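# Sort three deep-well blocks into nests by weight

## Task

Move each of the three deep-well blocks out of the infeed nest IN and place it according to its weight: a block lighter than the batch limits goes into reject nest RU, a heavier one into reject nest RO, and one inside the limits into either pass nest P1 or P2. At the end no nest may hold more than one block, every block must rest flat within its nest's locators with its well A1 (the cut-off corner) at the nest corner labelled A1, and every placement must stay put without the robot holding it. Then open the grippers and move them away.

## Robot and tools

Robot: two 7-joint arms, left_arm and right_arm, each with a parallel gripper. Only one arm needs to work; the other may be parked out of the way. Base poses in the scene frame: left_arm (-0.027, +0.338, +0.342) m, quat_wxyz (+0.870, -0.357, +0.335, -0.059); right_arm (-0.016, -0.141, +0.342) m, quat_wxyz (+0.869, +0.401, +0.281, -0.065). Both bases may be tilted. Mounting plates and the rear metal frame are fixed obstacles.

Scene frame: origin on the tabletop between the arms, +z up, +x out over the table, left_arm on the +y side. The arm names do not refer to image sides.

Scene objects: infeed nest IN, reject nests RU (under) and RO (over), pass nests P1 and P2, and a check-weigher CW already set to the batch limits. Release a block on the CW platform and a front lamp soon shows amber UNDER, green ACCEPT or red OVER. Well A1 sits at each block's cut-off corner. The fully open hand gives 84 mm between pads, so blocks can only be taken across their width, gripping the body above the base flange. Do not force a pad down onto a flange; it can jam and may not come free when opened.

Tool execute_actions: argument actions is a list with zero or one entry; optional pictures (boolean) asks for camera images (they come automatically with an empty list).
- Empty list: no command, returns the current state.
- Action: {"rows": [[...]], "steps": n}, n from 4 to 15 (default 15), each step 1/30 s. Each row is one list of 16 numbers covering both arms: left_arm joints 1-7 then its opening, then right_arm joints 1-7 then its opening. Joint values are absolute target angles in radians, in the same order as Joint positions. Opening is an absolute command from -1 (closed) to +1 (fully open). One row per step; if rows run out, the last one repeats. Send the whole 16 numbers even when only one arm moves.
- Wait: {"steps": n}, n up to 300, no new command; it counts from the previous result and your thinking time is included.
Joint ranges (rad), per arm in order: waist -6.283..6.283, shoulder -2.059..2.094, upper arm roll -6.283..6.283, elbow -0.192..3.927, forearm roll -6.283..6.283, wrist pitch -1.693..3.142, wrist roll -6.283..6.283. A call is rejected, sending nothing, if a target exceeds a range end by over 0.010 rad and lies further out than the last reported angle. True ends may differ by up to 0.010 rad; targets beyond them are clipped and reported as "joint sent to its limit" (possibly about an earlier action). No such line does not prove more room.

Motion: joint targets move at most 3.14 rad/s, take 0.16 s to reach that speed, and all joints of an arm are timed to arrive together. Each step a target is held within 0.623 rad of the measured angle, and if targets would move the gripper more than 70 mm from where it is, they are scaled back. The simulation runs while you think: arms keep heading to the last row sent until they have all nearly stopped or a step is HELD. Each result is taken 4 steps before its action ends; those steps run afterward.

Results: the state line lists for each arm end_effector_position (m), end_effector_quat_wxyz and linear/angular velocities in the scene frame. end_effector_position is the pinch point midway between the closed pads, about 2 cm behind the fingertips; fingers point along gripper +z and close along its y axis; closing pushes the tips about 10 mm further along +z. Printed positions can be off, more at long reach. Joint positions and Joint velocities give each arm's seven joints (rad, rad/s) plus pad gap (m; 0.084 open). grip_measured is the measured opening on the command scale. To hold a part, keep commanding an opening clearly below grip_measured; the bigger the difference, the harder the squeeze (about 24 N per pad maximum; fast closes hit harder). "joint command not followed" means the clearance check altered targets; HELD marks steps where your row was not fully sent. "too close" warns of arm proximity (plates and frame halves count as part of their arm). TORQUE FAULT: contact torque reached a load limit (waist, shoulder 44 N m; upper arm roll, elbow, forearm roll 26.4; wrist pitch, wrist roll 17.6; held weight included), so that arm backs off, pauses 10 s and drops the rest of the call. MOTOR HOT appears from 65 °C; at 80 °C an OVER-TEMPERATURE FAULT brakes that arm until cooled, so avoid holding loads while idle.

zoom_image: camera (cam_high, cam_low, cam_left_wrist, cam_right_wrist; each 896x504) and region [x0, y0, x1, y1] in pixels from the top-left, at most 504 by 504; gives a finer view of that camera's latest image. Calibration (K, distortion, T_world_to_cam) is supplied and may be slightly off; wrist camera poses follow the arm's joint readings.

read_manual(section="licences") returns licence text only. finished_scene(scene) ends the current scene irreversibly and reports success; the goal must already hold stably.

Avoid: knocking anything off the table, arms striking or pressing each other, drops, slams, hard pushes, jammed pads. Brief external tugs on held parts or pushes on loose ones can happen, so grip firmly and check placements before releasing.

Each tool is called after "Call:" by a JSON object that holds its "name" and its "arguments", one argument or row to a line.

## Session

Call:
{"name": "execute_actions", "arguments": {
  "actions": []
}}

Scene clock: 0.00 s of 12600.00 s.
left_arm: end_effector_position=(+0.3099, +0.4832, +0.3393) grip_measured=+1.00 end_effector_quat_wxyz=(-0.227, +0.358, +0.870, +0.251) end_effector_velocity=(-0.000, -0.000, -0.000) end_effector_angular_velocity=(+0.000, +0.003, -0.002) | right_arm: end_effector_position=(-0.0662, -0.5338, +0.1843) grip_measured=+1.00 end_effector_quat_wxyz=(+0.035, -0.518, +0.851, +0.086) end_effector_velocity=(+0.000, -0.000, -0.000) end_effector_angular_velocity=(-0.000, -0.000, -0.000)
Joint positions: left_arm=[ 0.637 -1.948 -1.403  0.312 -0.282  1.336 -2.461  0.084] | right_arm=[-1.281 -0.519 -0.557  0.347  0.994  0.542 -0.789  0.084]
Joint velocities: left_arm=[-0.     0.002 -0.002  0.001  0.     0.001 -0.    -0.   ] | right_arm=[ 0.001 -0.    -0.    -0.     0.    -0.     0.    -0.   ]

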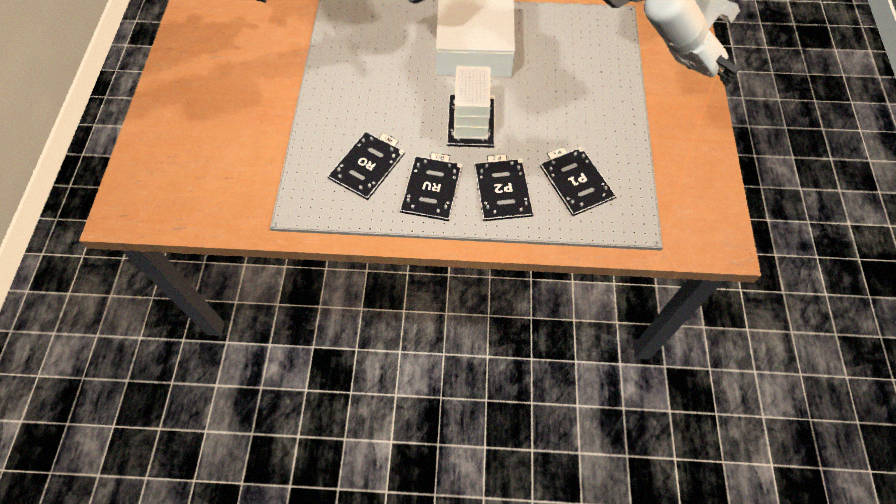

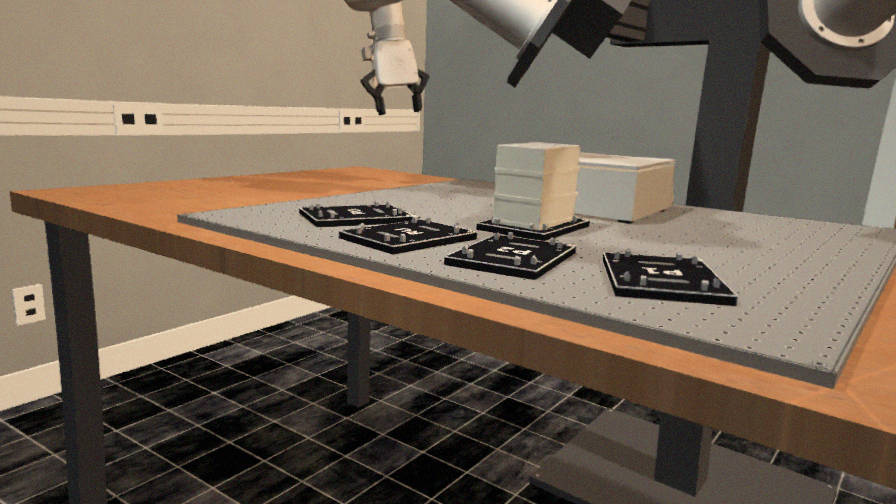

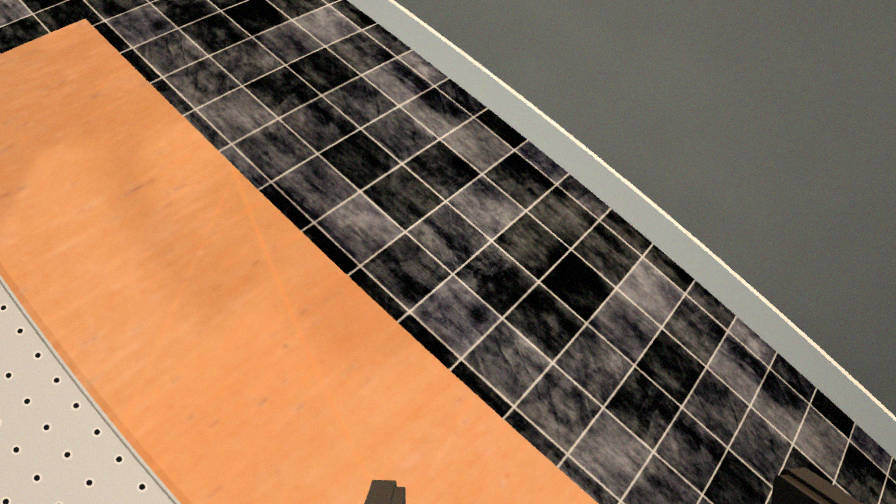

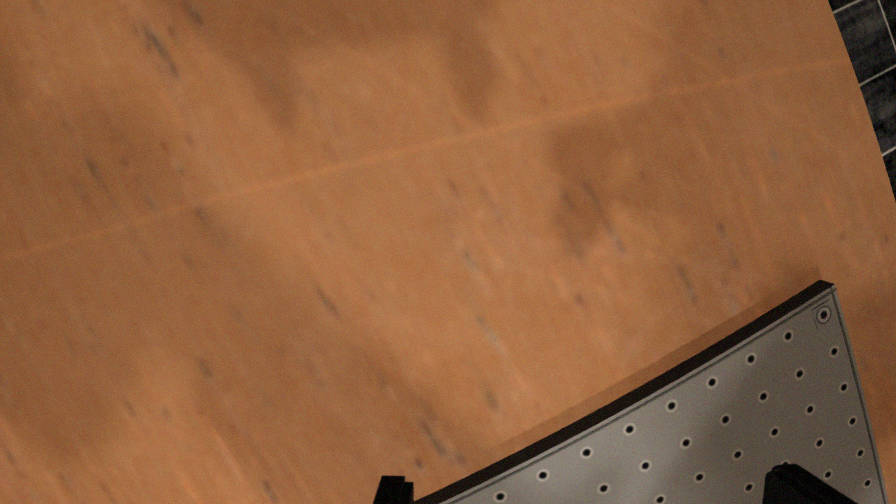

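Call:
{"name": "zoom_image", "arguments": {
  "camera": "cam_high",
  "region": [320, 0, 630, 230]
}}

Call:
{"name": "zoom_image", "arguments": {
  "camera": "cam_low",
  "region": [430, 120, 750, 310]
}}

Region (320, 0, 630, 230) of cam_high's 896x504 image, scaled by 1.626, with more detail than that image has; it fills the top 374 rows of this view, and the rest is white.

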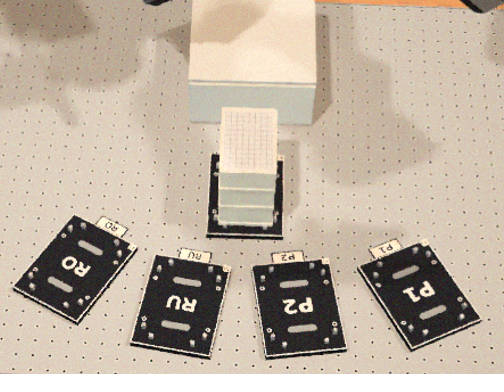

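Region (430, 120, 750, 310) of cam_low's 896x504 image, scaled by 1.575, with more detail than that image has; it fills the top 299 rows of this view, and the rest is white.

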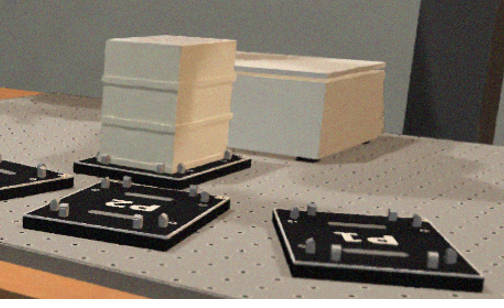

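Call:
{"name": "execute_actions", "arguments": {
  "actions": [
    {"rows":[[0.637,-1.948,-1.403,0.312,-0.282,1.336,-2.461,1,-0.993,-1.137,2.471,0.611,0,0.463,1.386,1]]}
  ]
}}

Call:
{"name": "execute_actions", "arguments": {
  "actions": [
    {"steps":60}
  ],
  "pictures": true
}}

Scene clock: 2.77 s of 12600.00 s.
left_arm: end_effector_position=(+0.3099, +0.4831, +0.3393) grip_measured=+1.00 end_effector_quat_wxyz=(-0.227, +0.358, +0.870, +0.251) end_effector_velocity=(+0.000, -0.000, +0.000) end_effector_angular_velocity=(+0.000, -0.002, -0.001) | right_arm: end_effector_position=(+0.0825, -0.6398, +0.1962) grip_measured=+1.00 end_effector_quat_wxyz=(-0.046, +0.680, -0.730, -0.039) end_effector_velocity=(+0.526, -0.214, +0.097) end_effector_angular_velocity=(-0.233, -0.173, +1.267)
Joint positions: left_arm=[ 0.637 -1.948 -1.403  0.312 -0.282  1.336 -2.461  0.084] | right_arm=[-1.17  -0.757 -0.276  0.45   0.711  0.511 -0.506  0.084]
Joint velocities: left_arm=[ 0.    -0.     0.     0.001  0.    -0.001 -0.     0.   ] | right_arm=[ 0.307 -0.66   0.988  0.286 -0.983 -0.083  0.98   0.   ]
Steps of this call (steps 1 to 72: nothing new was sent; steps 73 to 83: the first 11 steps of this action). Readings (joint positions):
73: left_arm=[0.637 -1.948 -1.403 0.312 -0.282 1.336 -2.461] | right_arm=[-1.280 -0.519 -0.557 0.347 0.993 0.542 -0.788]
74: left_arm=[0.637 -1.948 -1.403 0.312 -0.282 1.336 -2.461] | right_arm=[-1.277 -0.528 -0.549 0.349 0.983 0.540 -0.777]
76: left_arm=[0.637 -1.948 -1.403 0.312 -0.282 1.336 -2.461] | right_arm=[-1.252 -0.581 -0.495 0.369 0.927 0.533 -0.721]
80: left_arm=[0.637 -1.948 -1.403 0.312 -0.282 1.336 -2.461] | right_arm=[-1.202 -0.687 -0.372 0.420 0.807 0.520 -0.602]
83: the state above

Scene clock: 4.77 s of 12600.00 s.
left_arm: end_effector_position=(+0.3099, +0.4831, +0.3393) grip_measured=+1.00 end_effector_quat_wxyz=(-0.227, +0.358, +0.870, +0.251) end_effector_velocity=(+0.001, -0.000, +0.000) end_effector_angular_velocity=(-0.001, -0.003, -0.001) | right_arm: end_effector_position=(+0.2680, +0.0195, +0.2414) grip_measured=+1.00 end_effector_quat_wxyz=(+0.003, +0.995, -0.096, +0.014) end_effector_velocity=(-0.495, +0.226, -0.016) end_effector_angular_velocity=(+0.038, +0.150, +1.037)
Joint positions: left_arm=[ 0.637 -1.948 -1.403  0.312 -0.282  1.336 -2.461  0.084] | right_arm=[-0.995 -1.134  2.233  0.609  0.006  0.463  1.335  0.084]
Joint velocities: left_arm=[ 0.    -0.     0.001  0.    -0.    -0.003  0.     0.   ] | right_arm=[ 0.008 -0.017  1.291  0.008 -0.033 -0.002  0.275  0.   ]
Kept back: nothing.
Steps of this call (steps 1 to 4: the last 4 steps of your previous action; steps 5 to 60: the robot went on to your last target). Readings (joint positions):
1: left_arm=[0.637 -1.948 -1.403 0.312 -0.282 1.336 -2.461] | right_arm=[-1.160 -0.779 -0.242 0.460 0.678 0.508 -0.473]
2: left_arm=[0.637 -1.948 -1.403 0.312 -0.282 1.336 -2.461] | right_arm=[-1.150 -0.800 -0.208 0.468 0.644 0.506 -0.439]
4: left_arm=[0.637 -1.948 -1.403 0.312 -0.282 1.336 -2.461] | right_arm=[-1.132 -0.839 -0.138 0.485 0.574 0.501 -0.369]
8: left_arm=[0.637 -1.948 -1.403 0.312 -0.282 1.336 -2.461] | right_arm=[-1.100 -0.908 0.009 0.514 0.442 0.492 -0.222]
60: the state above
camera_calibration (this result's frames):
cam_left_wrist: T_world_to_cam=[[0.734146, 0.62213, 0.272001, -0.591842], [0.64605, -0.516767, -0.561757, 0.30797], [-0.208925, 0.588138, -0.781309, 0.17741], [0, 0, 0, 1]] pos_world=[0.2726, 0.42301, 0.472599]
cam_right_wrist: T_world_to_cam=[[-0.179037, -0.98381, -0.00801488, 0.102127], [-0.983566, 0.179174, -0.0222333, 0.329952], [0.0233094, 0.00390258, -0.999721, 0.364324], [0, 0, 0, 1]] pos_world=[0.334321, 0.039933, 0.372377]

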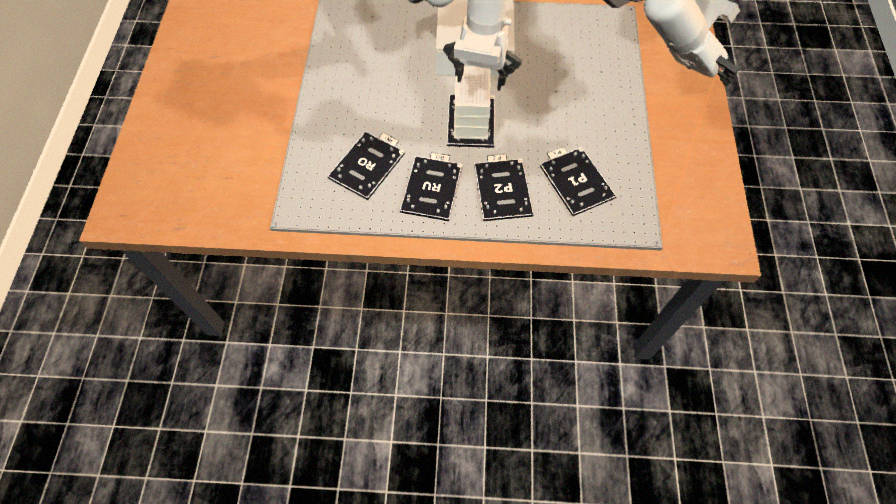

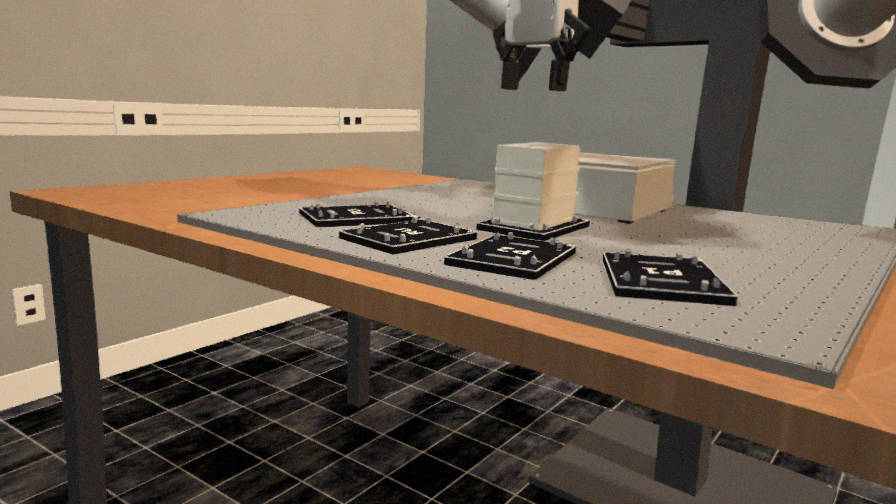

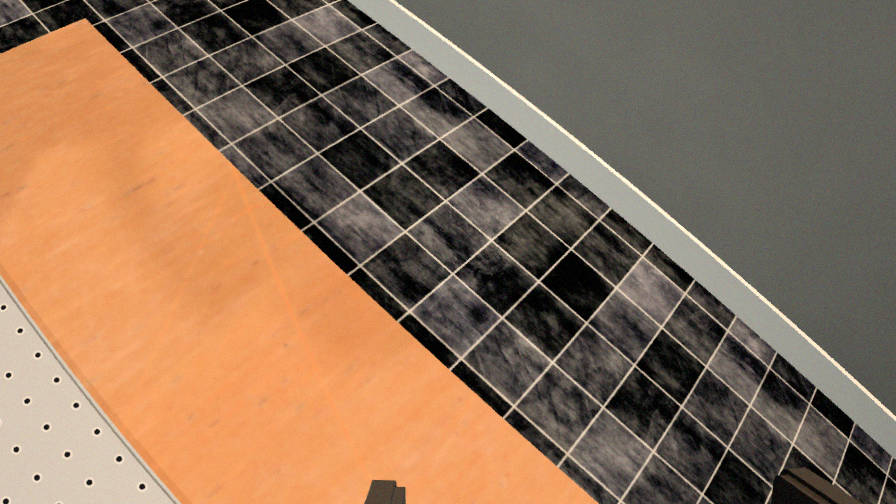

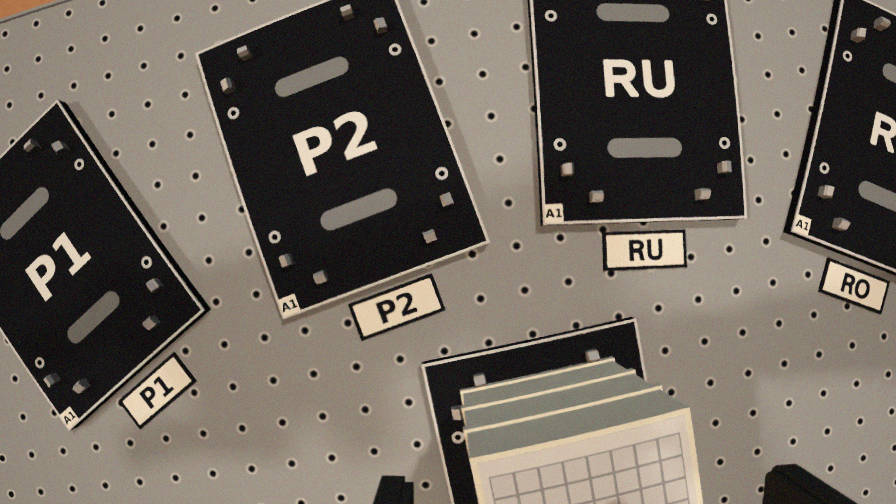

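Call:
{"name": "execute_actions", "arguments": {
  "actions": []
}}

Scene clock: 4.83 s of 12600.00 s.
left_arm: end_effector_position=(+0.3099, +0.4831, +0.3393) grip_measured=+1.00 end_effector_quat_wxyz=(-0.227, +0.358, +0.870, +0.251) end_effector_velocity=(+0.000, -0.001, +0.000) end_effector_angular_velocity=(-0.001, -0.001, -0.001) | right_arm: end_effector_position=(+0.2343, +0.0331, +0.2405) grip_measured=+1.00 end_effector_quat_wxyz=(+0.002, +0.998, -0.061, +0.009) end_effector_velocity=(-0.512, +0.183, -0.010) end_effector_angular_velocity=(+0.037, +0.151, +1.039)
Joint positions: left_arm=[ 0.637 -1.948 -1.403  0.312 -0.282  1.336 -2.461  0.084] | right_arm=[-0.994 -1.135  2.319  0.61   0.004  0.463  1.353  0.084]
Joint velocities: left_arm=[-0.     0.    -0.     0.002 -0.    -0.     0.     0.   ] | right_arm=[ 0.01  -0.018  1.289  0.008 -0.034 -0.003  0.274 -0.   ]
Kept back: nothing.
Steps of this call (steps 1 to 2: the robot went on to your last target). Readings (joint positions):
1: left_arm=[0.637 -1.948 -1.403 0.312 -0.282 1.336 -2.461] | right_arm=[-0.994 -1.134 2.276 0.610 0.005 0.463 1.344]
2: the state above
camera_calibration (this result's frames):
cam_left_wrist: T_world_to_cam=[[0.734145, 0.62213, 0.272002, -0.591842], [0.64605, -0.516767, -0.561757, 0.30797], [-0.208925, 0.588138, -0.781309, 0.17741], [0, 0, 0, 1]] pos_world=[0.2726, 0.42301, 0.472599]
cam_right_wrist: T_world_to_cam=[[-0.110614, -0.993823, -0.0089767, 0.094043], [-0.993781, 0.110716, -0.0118939, 0.296551], [0.0128143, 0.00760524, -0.999889, 0.366548], [0, 0, 0, 1]] pos_world=[0.300412, 0.0578414, 0.370879]

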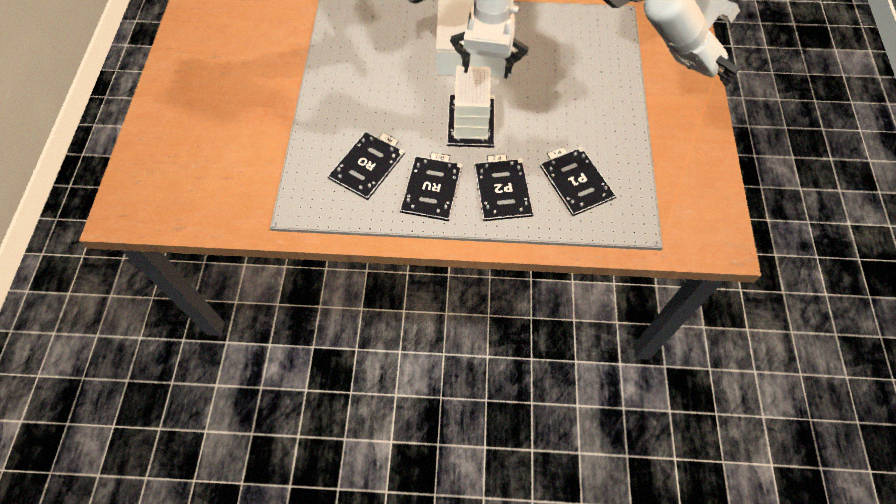

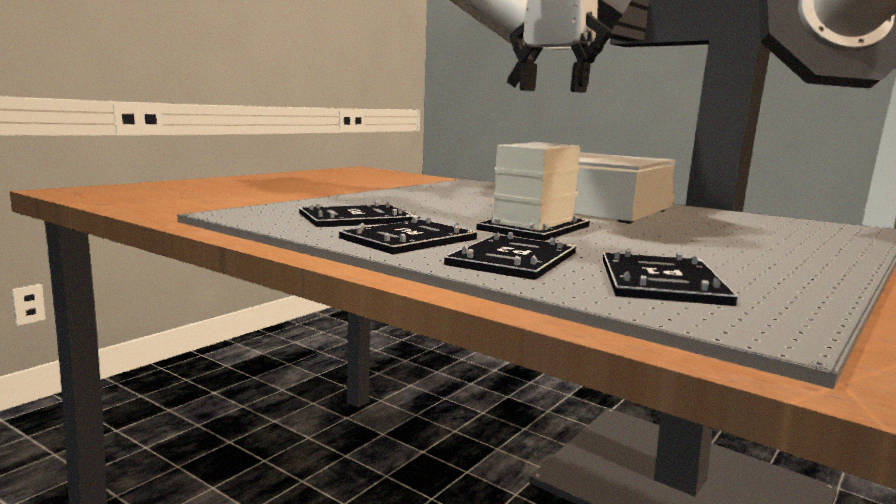

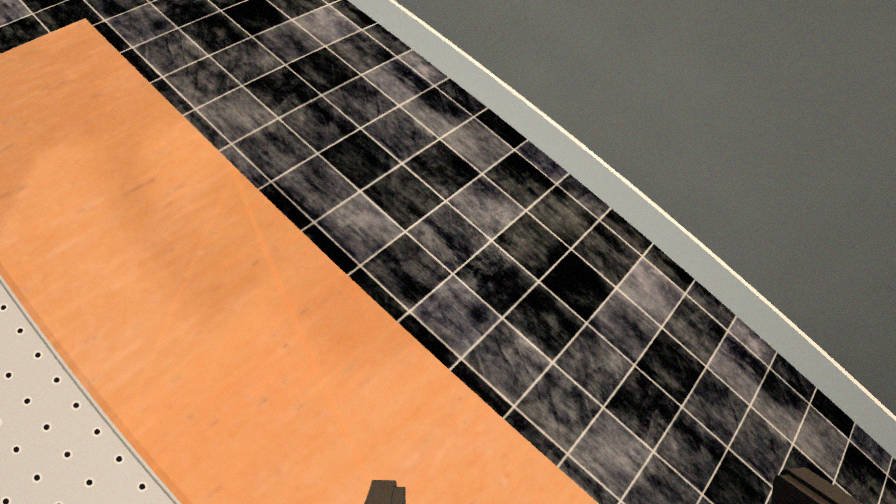

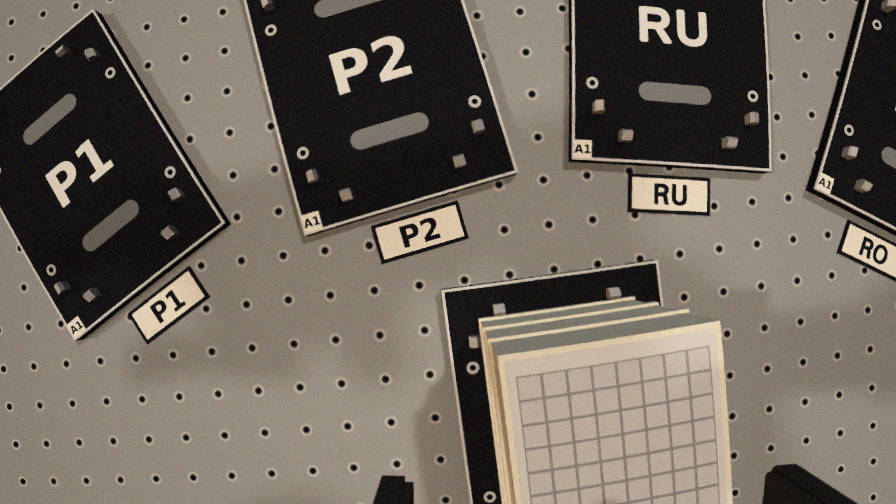

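Call:
{"name": "execute_actions", "arguments": {
  "actions": [
    {"steps":20}
  ],
  "pictures": true
}}

Scene clock: 5.50 s of 12600.00 s.
left_arm: end_effector_position=(+0.3099, +0.4831, +0.3393) grip_measured=+1.00 end_effector_quat_wxyz=(-0.227, +0.358, +0.870, +0.251) end_effector_velocity=(+0.001, -0.001, +0.000) end_effector_angular_velocity=(-0.002, -0.001, -0.001) | right_arm: end_effector_position=(+0.1727, +0.0499, +0.2398) grip_measured=+1.00 end_effector_quat_wxyz=(+0.000, +1.000, -0.000, -0.000) end_effector_velocity=(-0.001, +0.001, +0.000) end_effector_angular_velocity=(+0.001, -0.001, +0.001)
Joint positions: left_arm=[ 0.637 -1.948 -1.403  0.312 -0.282  1.336 -2.461  0.084] | right_arm=[-0.993 -1.137  2.471  0.611  0.     0.463  1.386  0.084]
Joint velocities: left_arm=[-0.     0.001  0.001  0.001 -0.    -0.001  0.    -0.   ] | right_arm=[ 0.002  0.     0.001  0.     0.001 -0.     0.    -0.   ]
Kept back: nothing.
Steps of this call (steps 1 to 20: the robot went on to your last target). Readings (joint positions):
1: left_arm=[0.637 -1.948 -1.403 0.312 -0.282 1.336 -2.461] | right_arm=[-0.994 -1.136 2.362 0.610 0.003 0.463 1.363]
2: left_arm=[0.637 -1.948 -1.403 0.312 -0.282 1.336 -2.461] | right_arm=[-0.993 -1.136 2.403 0.611 0.002 0.463 1.371]
4: left_arm=[0.637 -1.948 -1.403 0.312 -0.282 1.336 -2.461] | right_arm=[-0.991 -1.137 2.461 0.611 0.000 0.463 1.382]
8: left_arm=[0.637 -1.948 -1.403 0.312 -0.282 1.336 -2.461] | right_arm=[-0.993 -1.137 2.467 0.610 0.000 0.463 1.386]
20: the state above
camera_calibration (this result's frames):
cam_left_wrist: T_world_to_cam=[[0.734145, 0.62213, 0.272002, -0.591842], [0.64605, -0.516767, -0.561757, 0.30797], [-0.208925, 0.588138, -0.781309, 0.17741], [0, 0, 0, 1]] pos_world=[0.2726, 0.42301, 0.472599]
cam_right_wrist: T_world_to_cam=[[0.0104424, -0.999873, -0.0120008, 0.0840299], [-0.999924, -0.0105209, 0.0065007, 0.236128], [-0.00662614, 0.011932, -0.999907, 0.369691], [0, 0, 0, 1]] pos_world=[0.237683, 0.0820924, 0.36913]

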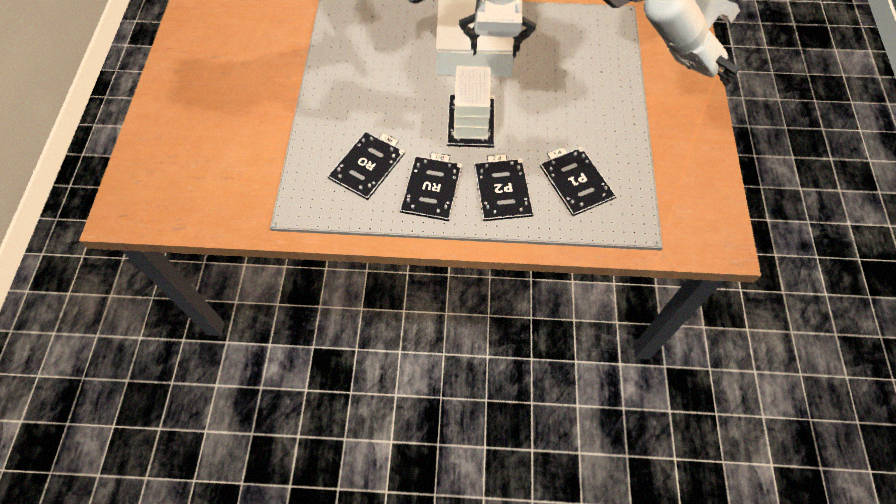

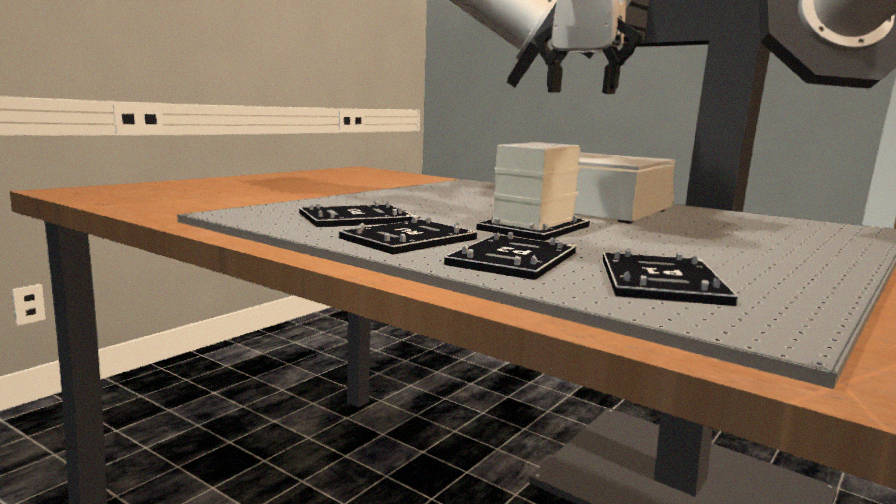

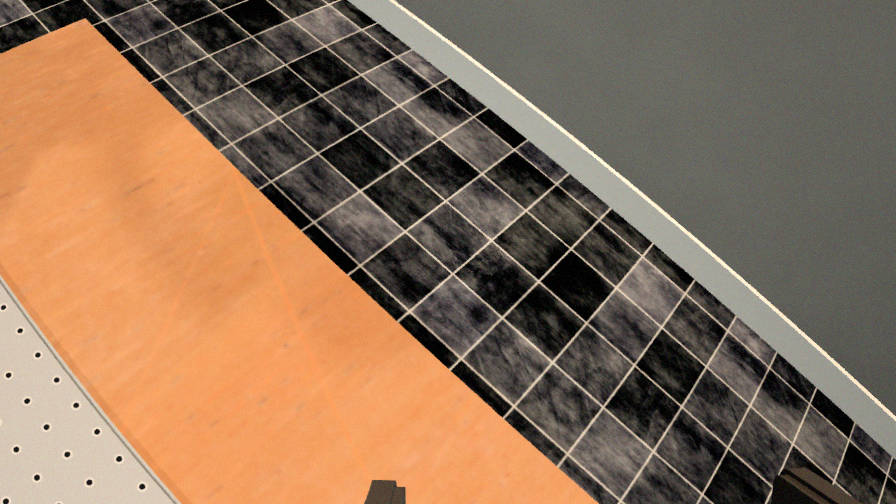

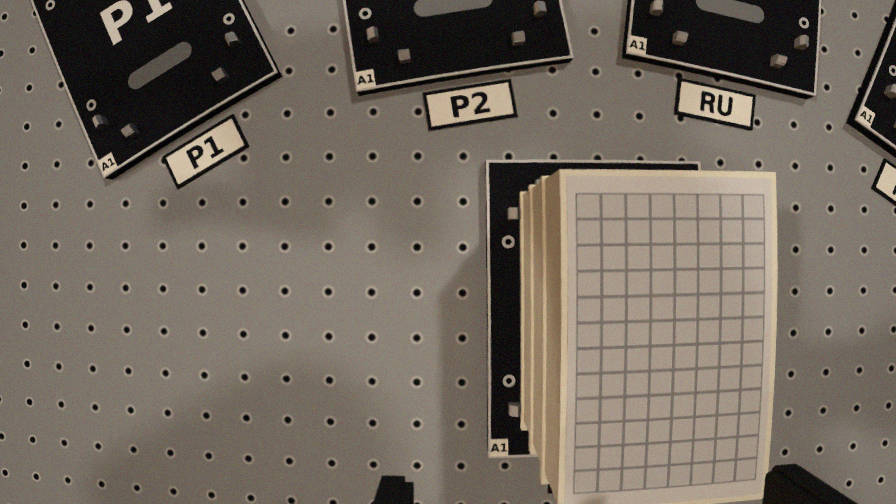

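Call:
{"name": "execute_actions", "arguments": {
  "actions": [
    {"rows":[[0.637,-1.948,-1.403,0.312,-0.282,1.336,-2.461,1,-1.104,-1.2225,2.4056,0.5047,0,0.2249,1.2757,1]]}
  ]
}}

Call:
{"name": "execute_actions", "arguments": {
  "actions": [
    {"steps":15}
  ],
  "pictures": true
}}

Scene clock: 6.60 s of 12600.00 s.
left_arm: end_effector_position=(+0.3099, +0.4831, +0.3393) grip_measured=+1.00 end_effector_quat_wxyz=(-0.227, +0.358, +0.870, +0.251) end_effector_velocity=(-0.000, -0.000, +0.000) end_effector_angular_velocity=(+0.001, +0.000, -0.000) | right_arm: end_effector_position=(+0.2043, +0.0053, +0.1791) grip_measured=+1.00 end_effector_quat_wxyz=(+0.002, +1.000, -0.001, -0.001) end_effector_velocity=(+0.003, +0.095, +0.049) end_effector_angular_velocity=(+0.213, -0.057, +0.080)
Joint positions: left_arm=[ 0.637 -1.948 -1.403  0.312 -0.282  1.336 -2.461  0.084] | right_arm=[-1.105 -1.223  2.405  0.503 -0.     0.227  1.276  0.084]
Joint velocities: left_arm=[-0.    -0.001 -0.001  0.    -0.     0.001  0.     0.   ] | right_arm=[ 0.05   0.039  0.044  0.104 -0.004 -0.056 -0.015  0.   ]
Steps of this call (steps 1 to 15: the robot went on to your last target; steps 16 to 22: nothing new was sent; steps 23 to 33: the first 11 steps of this action). Readings (joint positions):
23: left_arm=[0.637 -1.948 -1.403 0.312 -0.282 1.336 -2.461] | right_arm=[-0.993 -1.137 2.471 0.611 -0.000 0.462 1.385]
24: left_arm=[0.637 -1.948 -1.403 0.312 -0.282 1.336 -2.461] | right_arm=[-0.997 -1.140 2.469 0.608 -0.000 0.450 1.380]
26: left_arm=[0.637 -1.948 -1.403 0.312 -0.282 1.336 -2.461] | right_arm=[-1.027 -1.163 2.453 0.582 -0.000 0.377 1.347]
30: left_arm=[0.637 -1.948 -1.403 0.312 -0.282 1.336 -2.461] | right_arm=[-1.105 -1.223 2.403 0.500 0.000 0.241 1.282]
33: the state above

Scene clock: 7.10 s of 12600.00 s.
left_arm: end_effector_position=(+0.3099, +0.4831, +0.3393) grip_measured=+1.00 end_effector_quat_wxyz=(-0.227, +0.358, +0.870, +0.251) end_effector_velocity=(+0.000, +0.000, -0.000) end_effector_angular_velocity=(+0.001, -0.000, -0.001) | right_arm: end_effector_position=(+0.2046, +0.0071, +0.1802) grip_measured=+1.00 end_effector_quat_wxyz=(-0.000, +1.000, -0.000, -0.000) end_effector_velocity=(+0.001, -0.001, -0.001) end_effector_angular_velocity=(-0.002, +0.001, -0.003)
Joint positions: left_arm=[ 0.637 -1.948 -1.403  0.312 -0.282  1.336 -2.461  0.084] | right_arm=[-1.104 -1.222  2.406  0.505 -0.     0.225  1.276  0.084]
Joint velocities: left_arm=[-0.    -0.    -0.001 -0.001  0.    -0.001  0.    -0.   ] | right_arm=[-0.002 -0.001 -0.002 -0.001  0.     0.     0.    -0.   ]
Kept back: nothing.
Steps of this call (steps 1 to 4: the last 4 steps of your previous action; steps 5 to 15: the robot went on to your last target). Readings (joint positions):
1: left_arm=[0.637 -1.948 -1.403 0.312 -0.282 1.336 -2.461] | right_arm=[-1.104 -1.222 2.407 0.506 -0.000 0.225 1.276]
2: left_arm=[0.637 -1.948 -1.403 0.312 -0.282 1.336 -2.461] | right_arm=[-1.103 -1.222 2.407 0.507 -0.000 0.225 1.276]
4: left_arm=[0.637 -1.948 -1.403 0.312 -0.282 1.336 -2.461] | right_arm=[-1.103 -1.221 2.407 0.507 -0.000 0.225 1.276]
8: left_arm=[0.637 -1.948 -1.403 0.312 -0.282 1.336 -2.461] | right_arm=[-1.103 -1.222 2.406 0.505 -0.000 0.225 1.276]
15: the state above
All arms were judged still, so your last target was given up. Only a new action makes them travel on or press farther. Fingers that are still opening or closing keep moving.
camera_calibration (this result's frames):
cam_left_wrist: T_world_to_cam=[[0.734145, 0.62213, 0.272001, -0.591842], [0.64605, -0.516767, -0.561757, 0.30797], [-0.208925, 0.588138, -0.781309, 0.17741], [0, 0, 0, 1]] pos_world=[0.2726, 0.42301, 0.472599]
cam_right_wrist: T_world_to_cam=[[0.0113705, -0.99986, -0.0123073, 0.0400636], [-0.999916, -0.0114457, 0.00605814, 0.268075], [-0.00619816, 0.0122374, -0.999906, 0.310728], [0, 0, 0, 1]] pos_world=[0.269523, 0.0393237, 0.309568]

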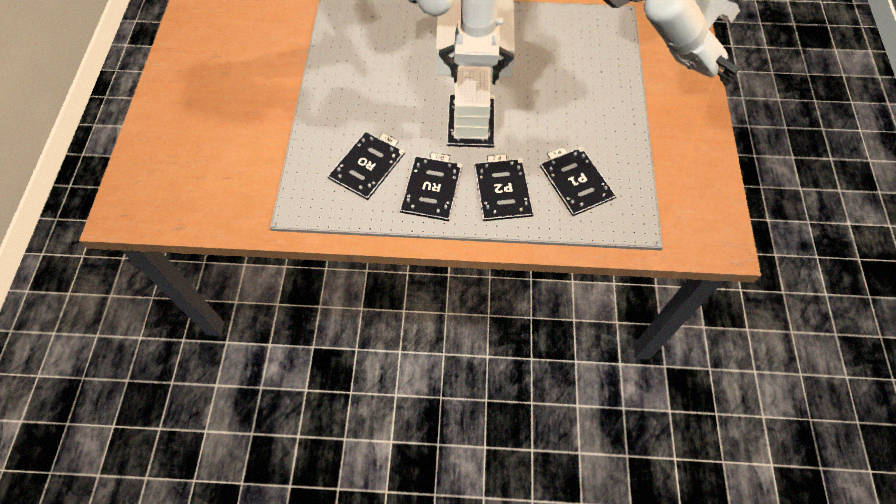

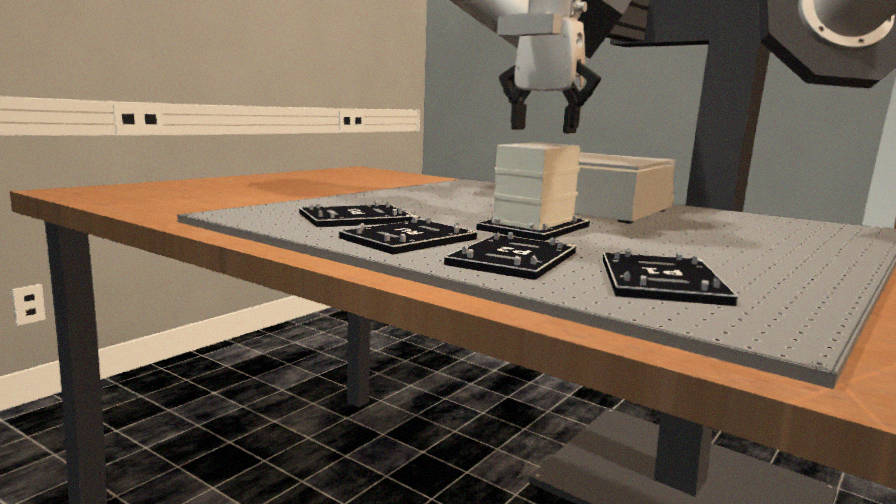

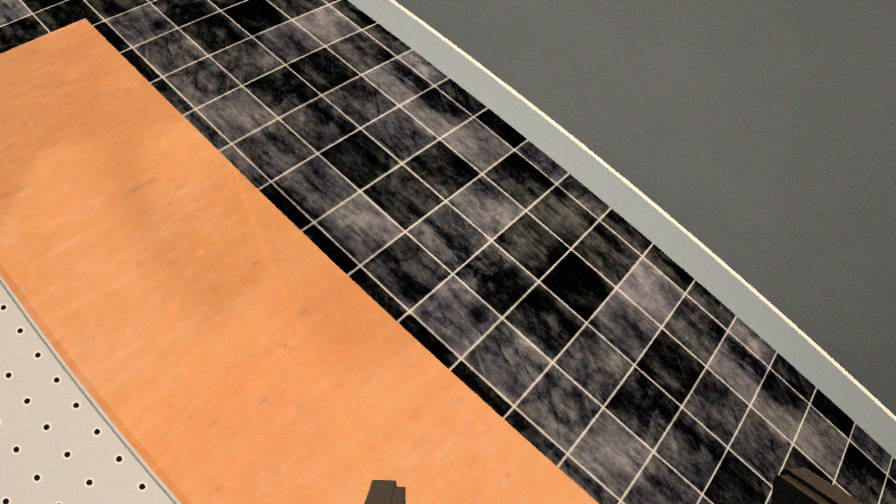

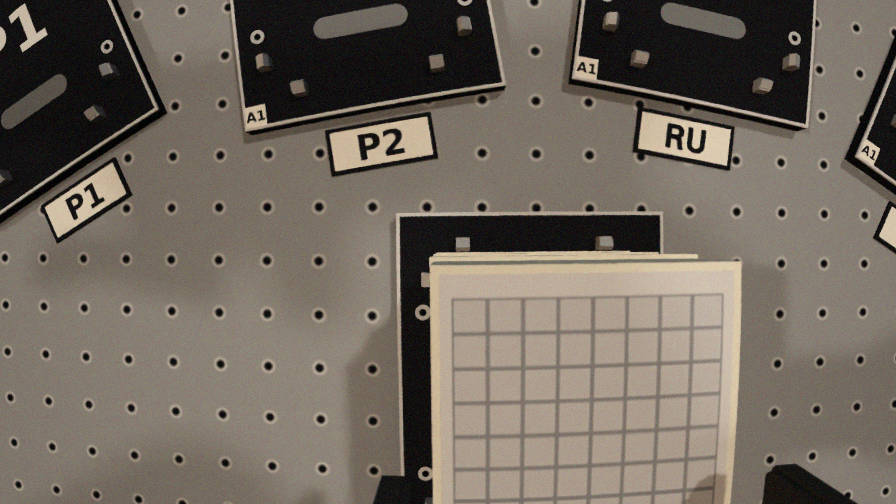

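Call:
{"name": "execute_actions", "arguments": {
  "actions": [
    {"rows":[[0.637,-1.948,-1.403,0.312,-0.282,1.336,-2.461,1,-1.1413,-1.2604,2.4147,0.5021,0,0.1703,1.2725,1]]}
  ]
}}

Call:
{"name": "execute_actions", "arguments": {
  "actions": [
    {"rows":[[0.637,-1.948,-1.403,0.312,-0.282,1.336,-2.461,1,-1.191,-1.316,2.427,0.518,0,0.115,1.2725,1]]}
  ]
}}

Call:
{"name": "execute_actions", "arguments": {
  "actions": [
    {"steps":8}
  ],
  "pictures": true
}}

Scene clock: 7.97 s of 12600.00 s.
left_arm: end_effector_position=(+0.3099, +0.4831, +0.3393) grip_measured=+1.00 end_effector_quat_wxyz=(-0.227, +0.358, +0.870, +0.251) end_effector_velocity=(+0.000, +0.000, +0.000) end_effector_angular_velocity=(-0.002, -0.001, +0.001) | right_arm: end_effector_position=(+0.2047, +0.0036, +0.1655) grip_measured=+1.00 end_effector_quat_wxyz=(-0.001, +1.000, +0.000, -0.000) end_effector_velocity=(+0.000, +0.003, +0.002) end_effector_angular_velocity=(+0.009, -0.002, +0.001)
Joint positions: left_arm=[ 0.637 -1.948 -1.403  0.312 -0.282  1.336 -2.461  0.084] | right_arm=[-1.141 -1.26   2.415  0.503 -0.     0.17   1.273  0.084]
Joint velocities: left_arm=[-0.    -0.     0.002 -0.001  0.    -0.     0.     0.   ] | right_arm=[ 0.003  0.004  0.     0.002 -0.    -0.002 -0.    -0.   ]
Steps of this call (steps 1 to 15: nothing new was sent; steps 16 to 26: the first 11 steps of this action). Readings (joint positions):
16: left_arm=[0.637 -1.948 -1.403 0.312 -0.282 1.336 -2.461] | right_arm=[-1.105 -1.223 2.406 0.505 0.000 0.224 1.276]
17: left_arm=[0.637 -1.948 -1.403 0.312 -0.282 1.336 -2.461] | right_arm=[-1.110 -1.228 2.407 0.505 -0.000 0.213 1.275]
19: left_arm=[0.637 -1.948 -1.403 0.312 -0.282 1.336 -2.461] | right_arm=[-1.133 -1.252 2.413 0.504 -0.000 0.182 1.273]
23: left_arm=[0.637 -1.948 -1.403 0.312 -0.282 1.336 -2.461] | right_arm=[-1.142 -1.261 2.415 0.501 0.000 0.171 1.273]
26: the state above

Scene clock: 8.47 s of 12600.00 s.
left_arm: end_effector_position=(+0.3099, +0.4831, +0.3393) grip_measured=+1.00 end_effector_quat_wxyz=(-0.227, +0.358, +0.870, +0.251) end_effector_velocity=(-0.000, -0.000, -0.000) end_effector_angular_velocity=(+0.001, +0.002, -0.002) | right_arm: end_effector_position=(+0.2059, +0.0057, +0.1518) grip_measured=+1.00 end_effector_quat_wxyz=(-0.004, +1.000, +0.000, +0.002) end_effector_velocity=(-0.000, +0.002, +0.001) end_effector_angular_velocity=(+0.014, -0.010, +0.011)
Joint positions: left_arm=[ 0.637 -1.948 -1.403  0.312 -0.282  1.336 -2.461  0.084] | right_arm=[-1.178 -1.305  2.425  0.517  0.     0.119  1.273  0.084]
Joint velocities: left_arm=[-0.     0.001 -0.002  0.001  0.     0.001 -0.     0.   ] | right_arm=[ 0.009 -0.003  0.002 -0.007  0.    -0.02  -0.004  0.   ]
Steps of this call (steps 1 to 4: the last 4 steps of your previous action; steps 5 to 15: the first 11 steps of this action). Readings (joint positions):
5: left_arm=[0.637 -1.948 -1.403 0.312 -0.282 1.336 -2.461] | right_arm=[-1.142 -1.261 2.415 0.502 0.000 0.169 1.273]
6: left_arm=[0.637 -1.948 -1.403 0.312 -0.282 1.336 -2.461] | right_arm=[-1.149 -1.269 2.417 0.506 -0.000 0.158 1.273]
8: left_arm=[0.637 -1.948 -1.403 0.312 -0.282 1.336 -2.461] | right_arm=[-1.178 -1.302 2.424 0.517 -0.000 0.128 1.272]
12: left_arm=[0.637 -1.948 -1.403 0.312 -0.282 1.336 -2.461] | right_arm=[-1.180 -1.305 2.425 0.518 0.000 0.121 1.273]
15: the state above

Scene clock: 8.73 s of 12600.00 s.
left_arm: end_effector_position=(+0.3099, +0.4831, +0.3393) grip_measured=+1.00 end_effector_quat_wxyz=(-0.227, +0.358, +0.870, +0.251) end_effector_velocity=(+0.000, -0.000, -0.000) end_effector_angular_velocity=(+0.000, -0.000, -0.001) | right_arm: end_effector_position=(+0.2058, +0.0062, +0.1519) grip_measured=+1.00 end_effector_quat_wxyz=(-0.005, +1.000, +0.001, +0.003) end_effector_velocity=(-0.001, +0.001, +0.000) end_effector_angular_velocity=(+0.001, -0.001, +0.004)
Joint positions: left_arm=[ 0.637 -1.948 -1.403  0.312 -0.282  1.336 -2.461  0.084] | right_arm=[-1.177 -1.306  2.426  0.516  0.     0.117  1.272  0.084]
Joint velocities: left_arm=[-0.     0.    -0.001 -0.     0.    -0.001  0.    -0.   ] | right_arm=[ 0.001 -0.001  0.003  0.003  0.     0.002 -0.     0.   ]
Kept back: nothing.
Steps of this call (steps 1 to 4: the last 4 steps of your previous action; steps 5 to 8: the robot went on to your last target). Readings (joint positions):
1: left_arm=[0.637 -1.948 -1.403 0.312 -0.282 1.336 -2.461] | right_arm=[-1.178 -1.305 2.425 0.517 0.000 0.119 1.273]
2: left_arm=[0.637 -1.948 -1.403 0.312 -0.282 1.336 -2.461] | right_arm=[-1.178 -1.305 2.425 0.516 0.000 0.118 1.273]
4: left_arm=[0.637 -1.948 -1.403 0.312 -0.282 1.336 -2.461] | right_arm=[-1.178 -1.305 2.426 0.516 0.000 0.117 1.273]
8: the state above
camera_calibration (this result's frames):
cam_left_wrist: T_world_to_cam=[[0.734145, 0.62213, 0.272001, -0.591842], [0.64605, -0.516767, -0.561757, 0.30797], [-0.208925, 0.588138, -0.781309, 0.17741], [0, 0, 0, 1]] pos_world=[0.2726, 0.42301, 0.472599]
cam_right_wrist: T_world_to_cam=[[0.0136946, -0.999674, -0.0215449, 0.0397264], [-0.999906, -0.0136908, -0.000321729, 0.270417], [0.0000266572, 0.0215473, -0.999768, 0.281106], [0, 0, 0, 1]] pos_world=[0.26984, 0.0373586, 0.281984]

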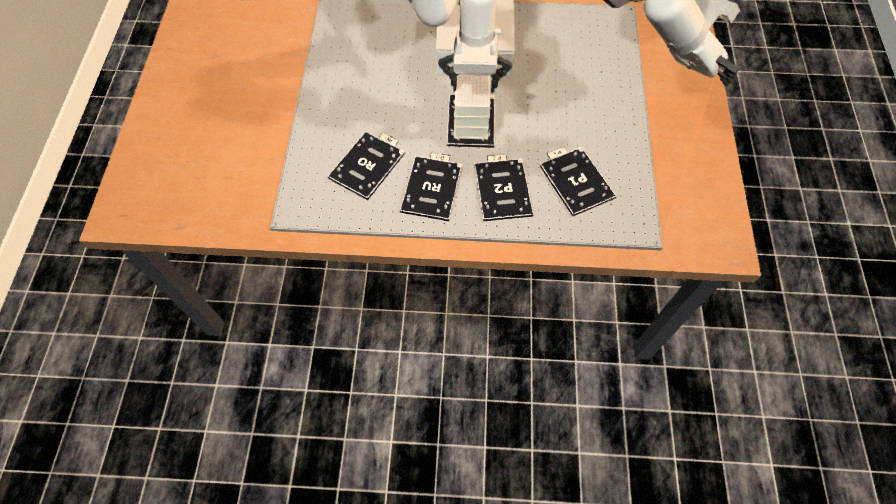

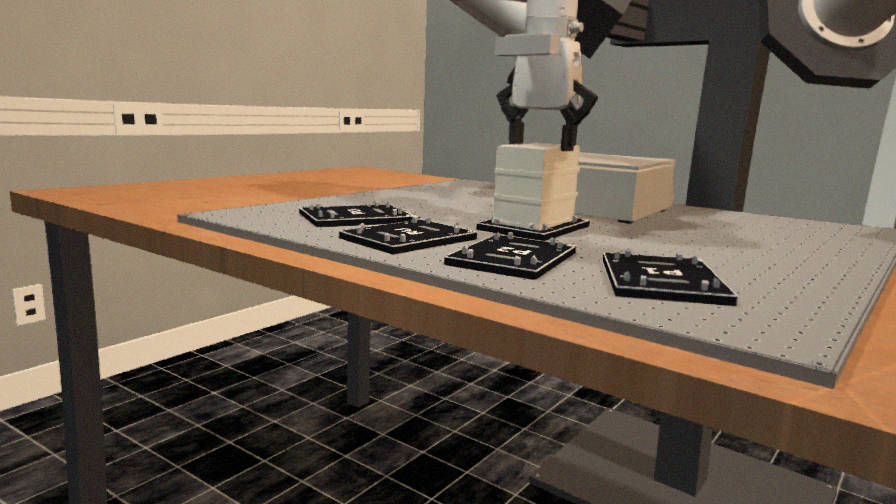

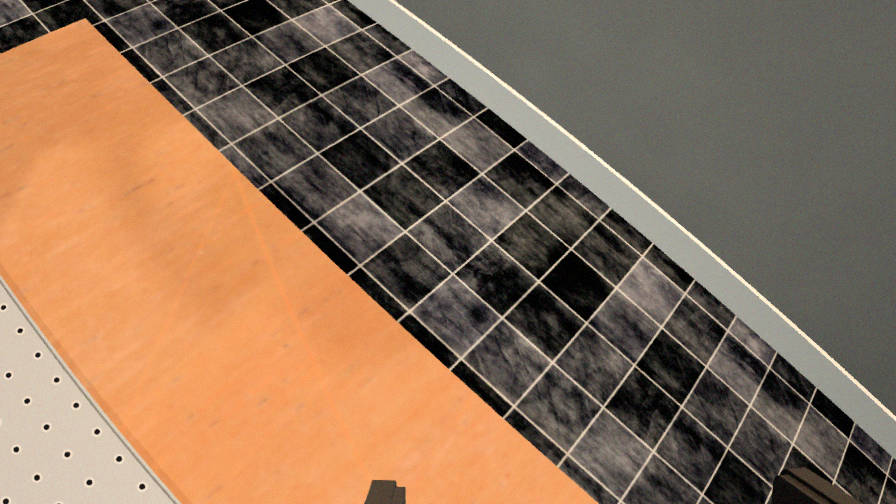

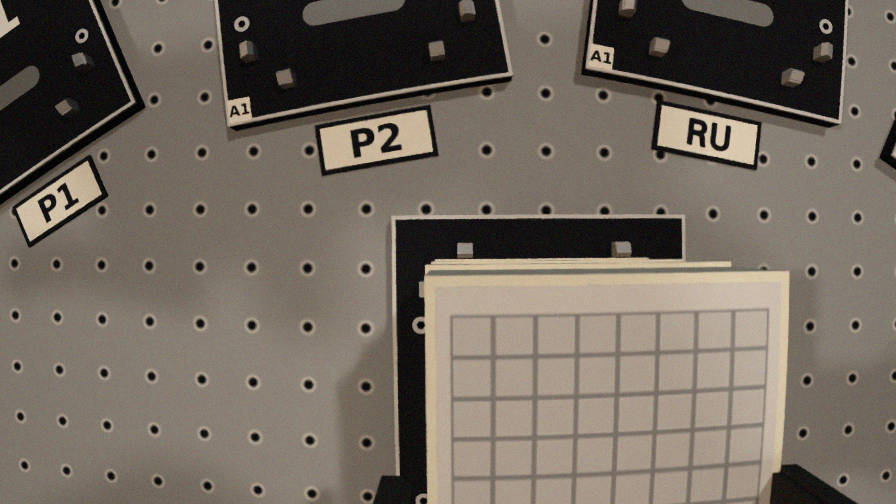

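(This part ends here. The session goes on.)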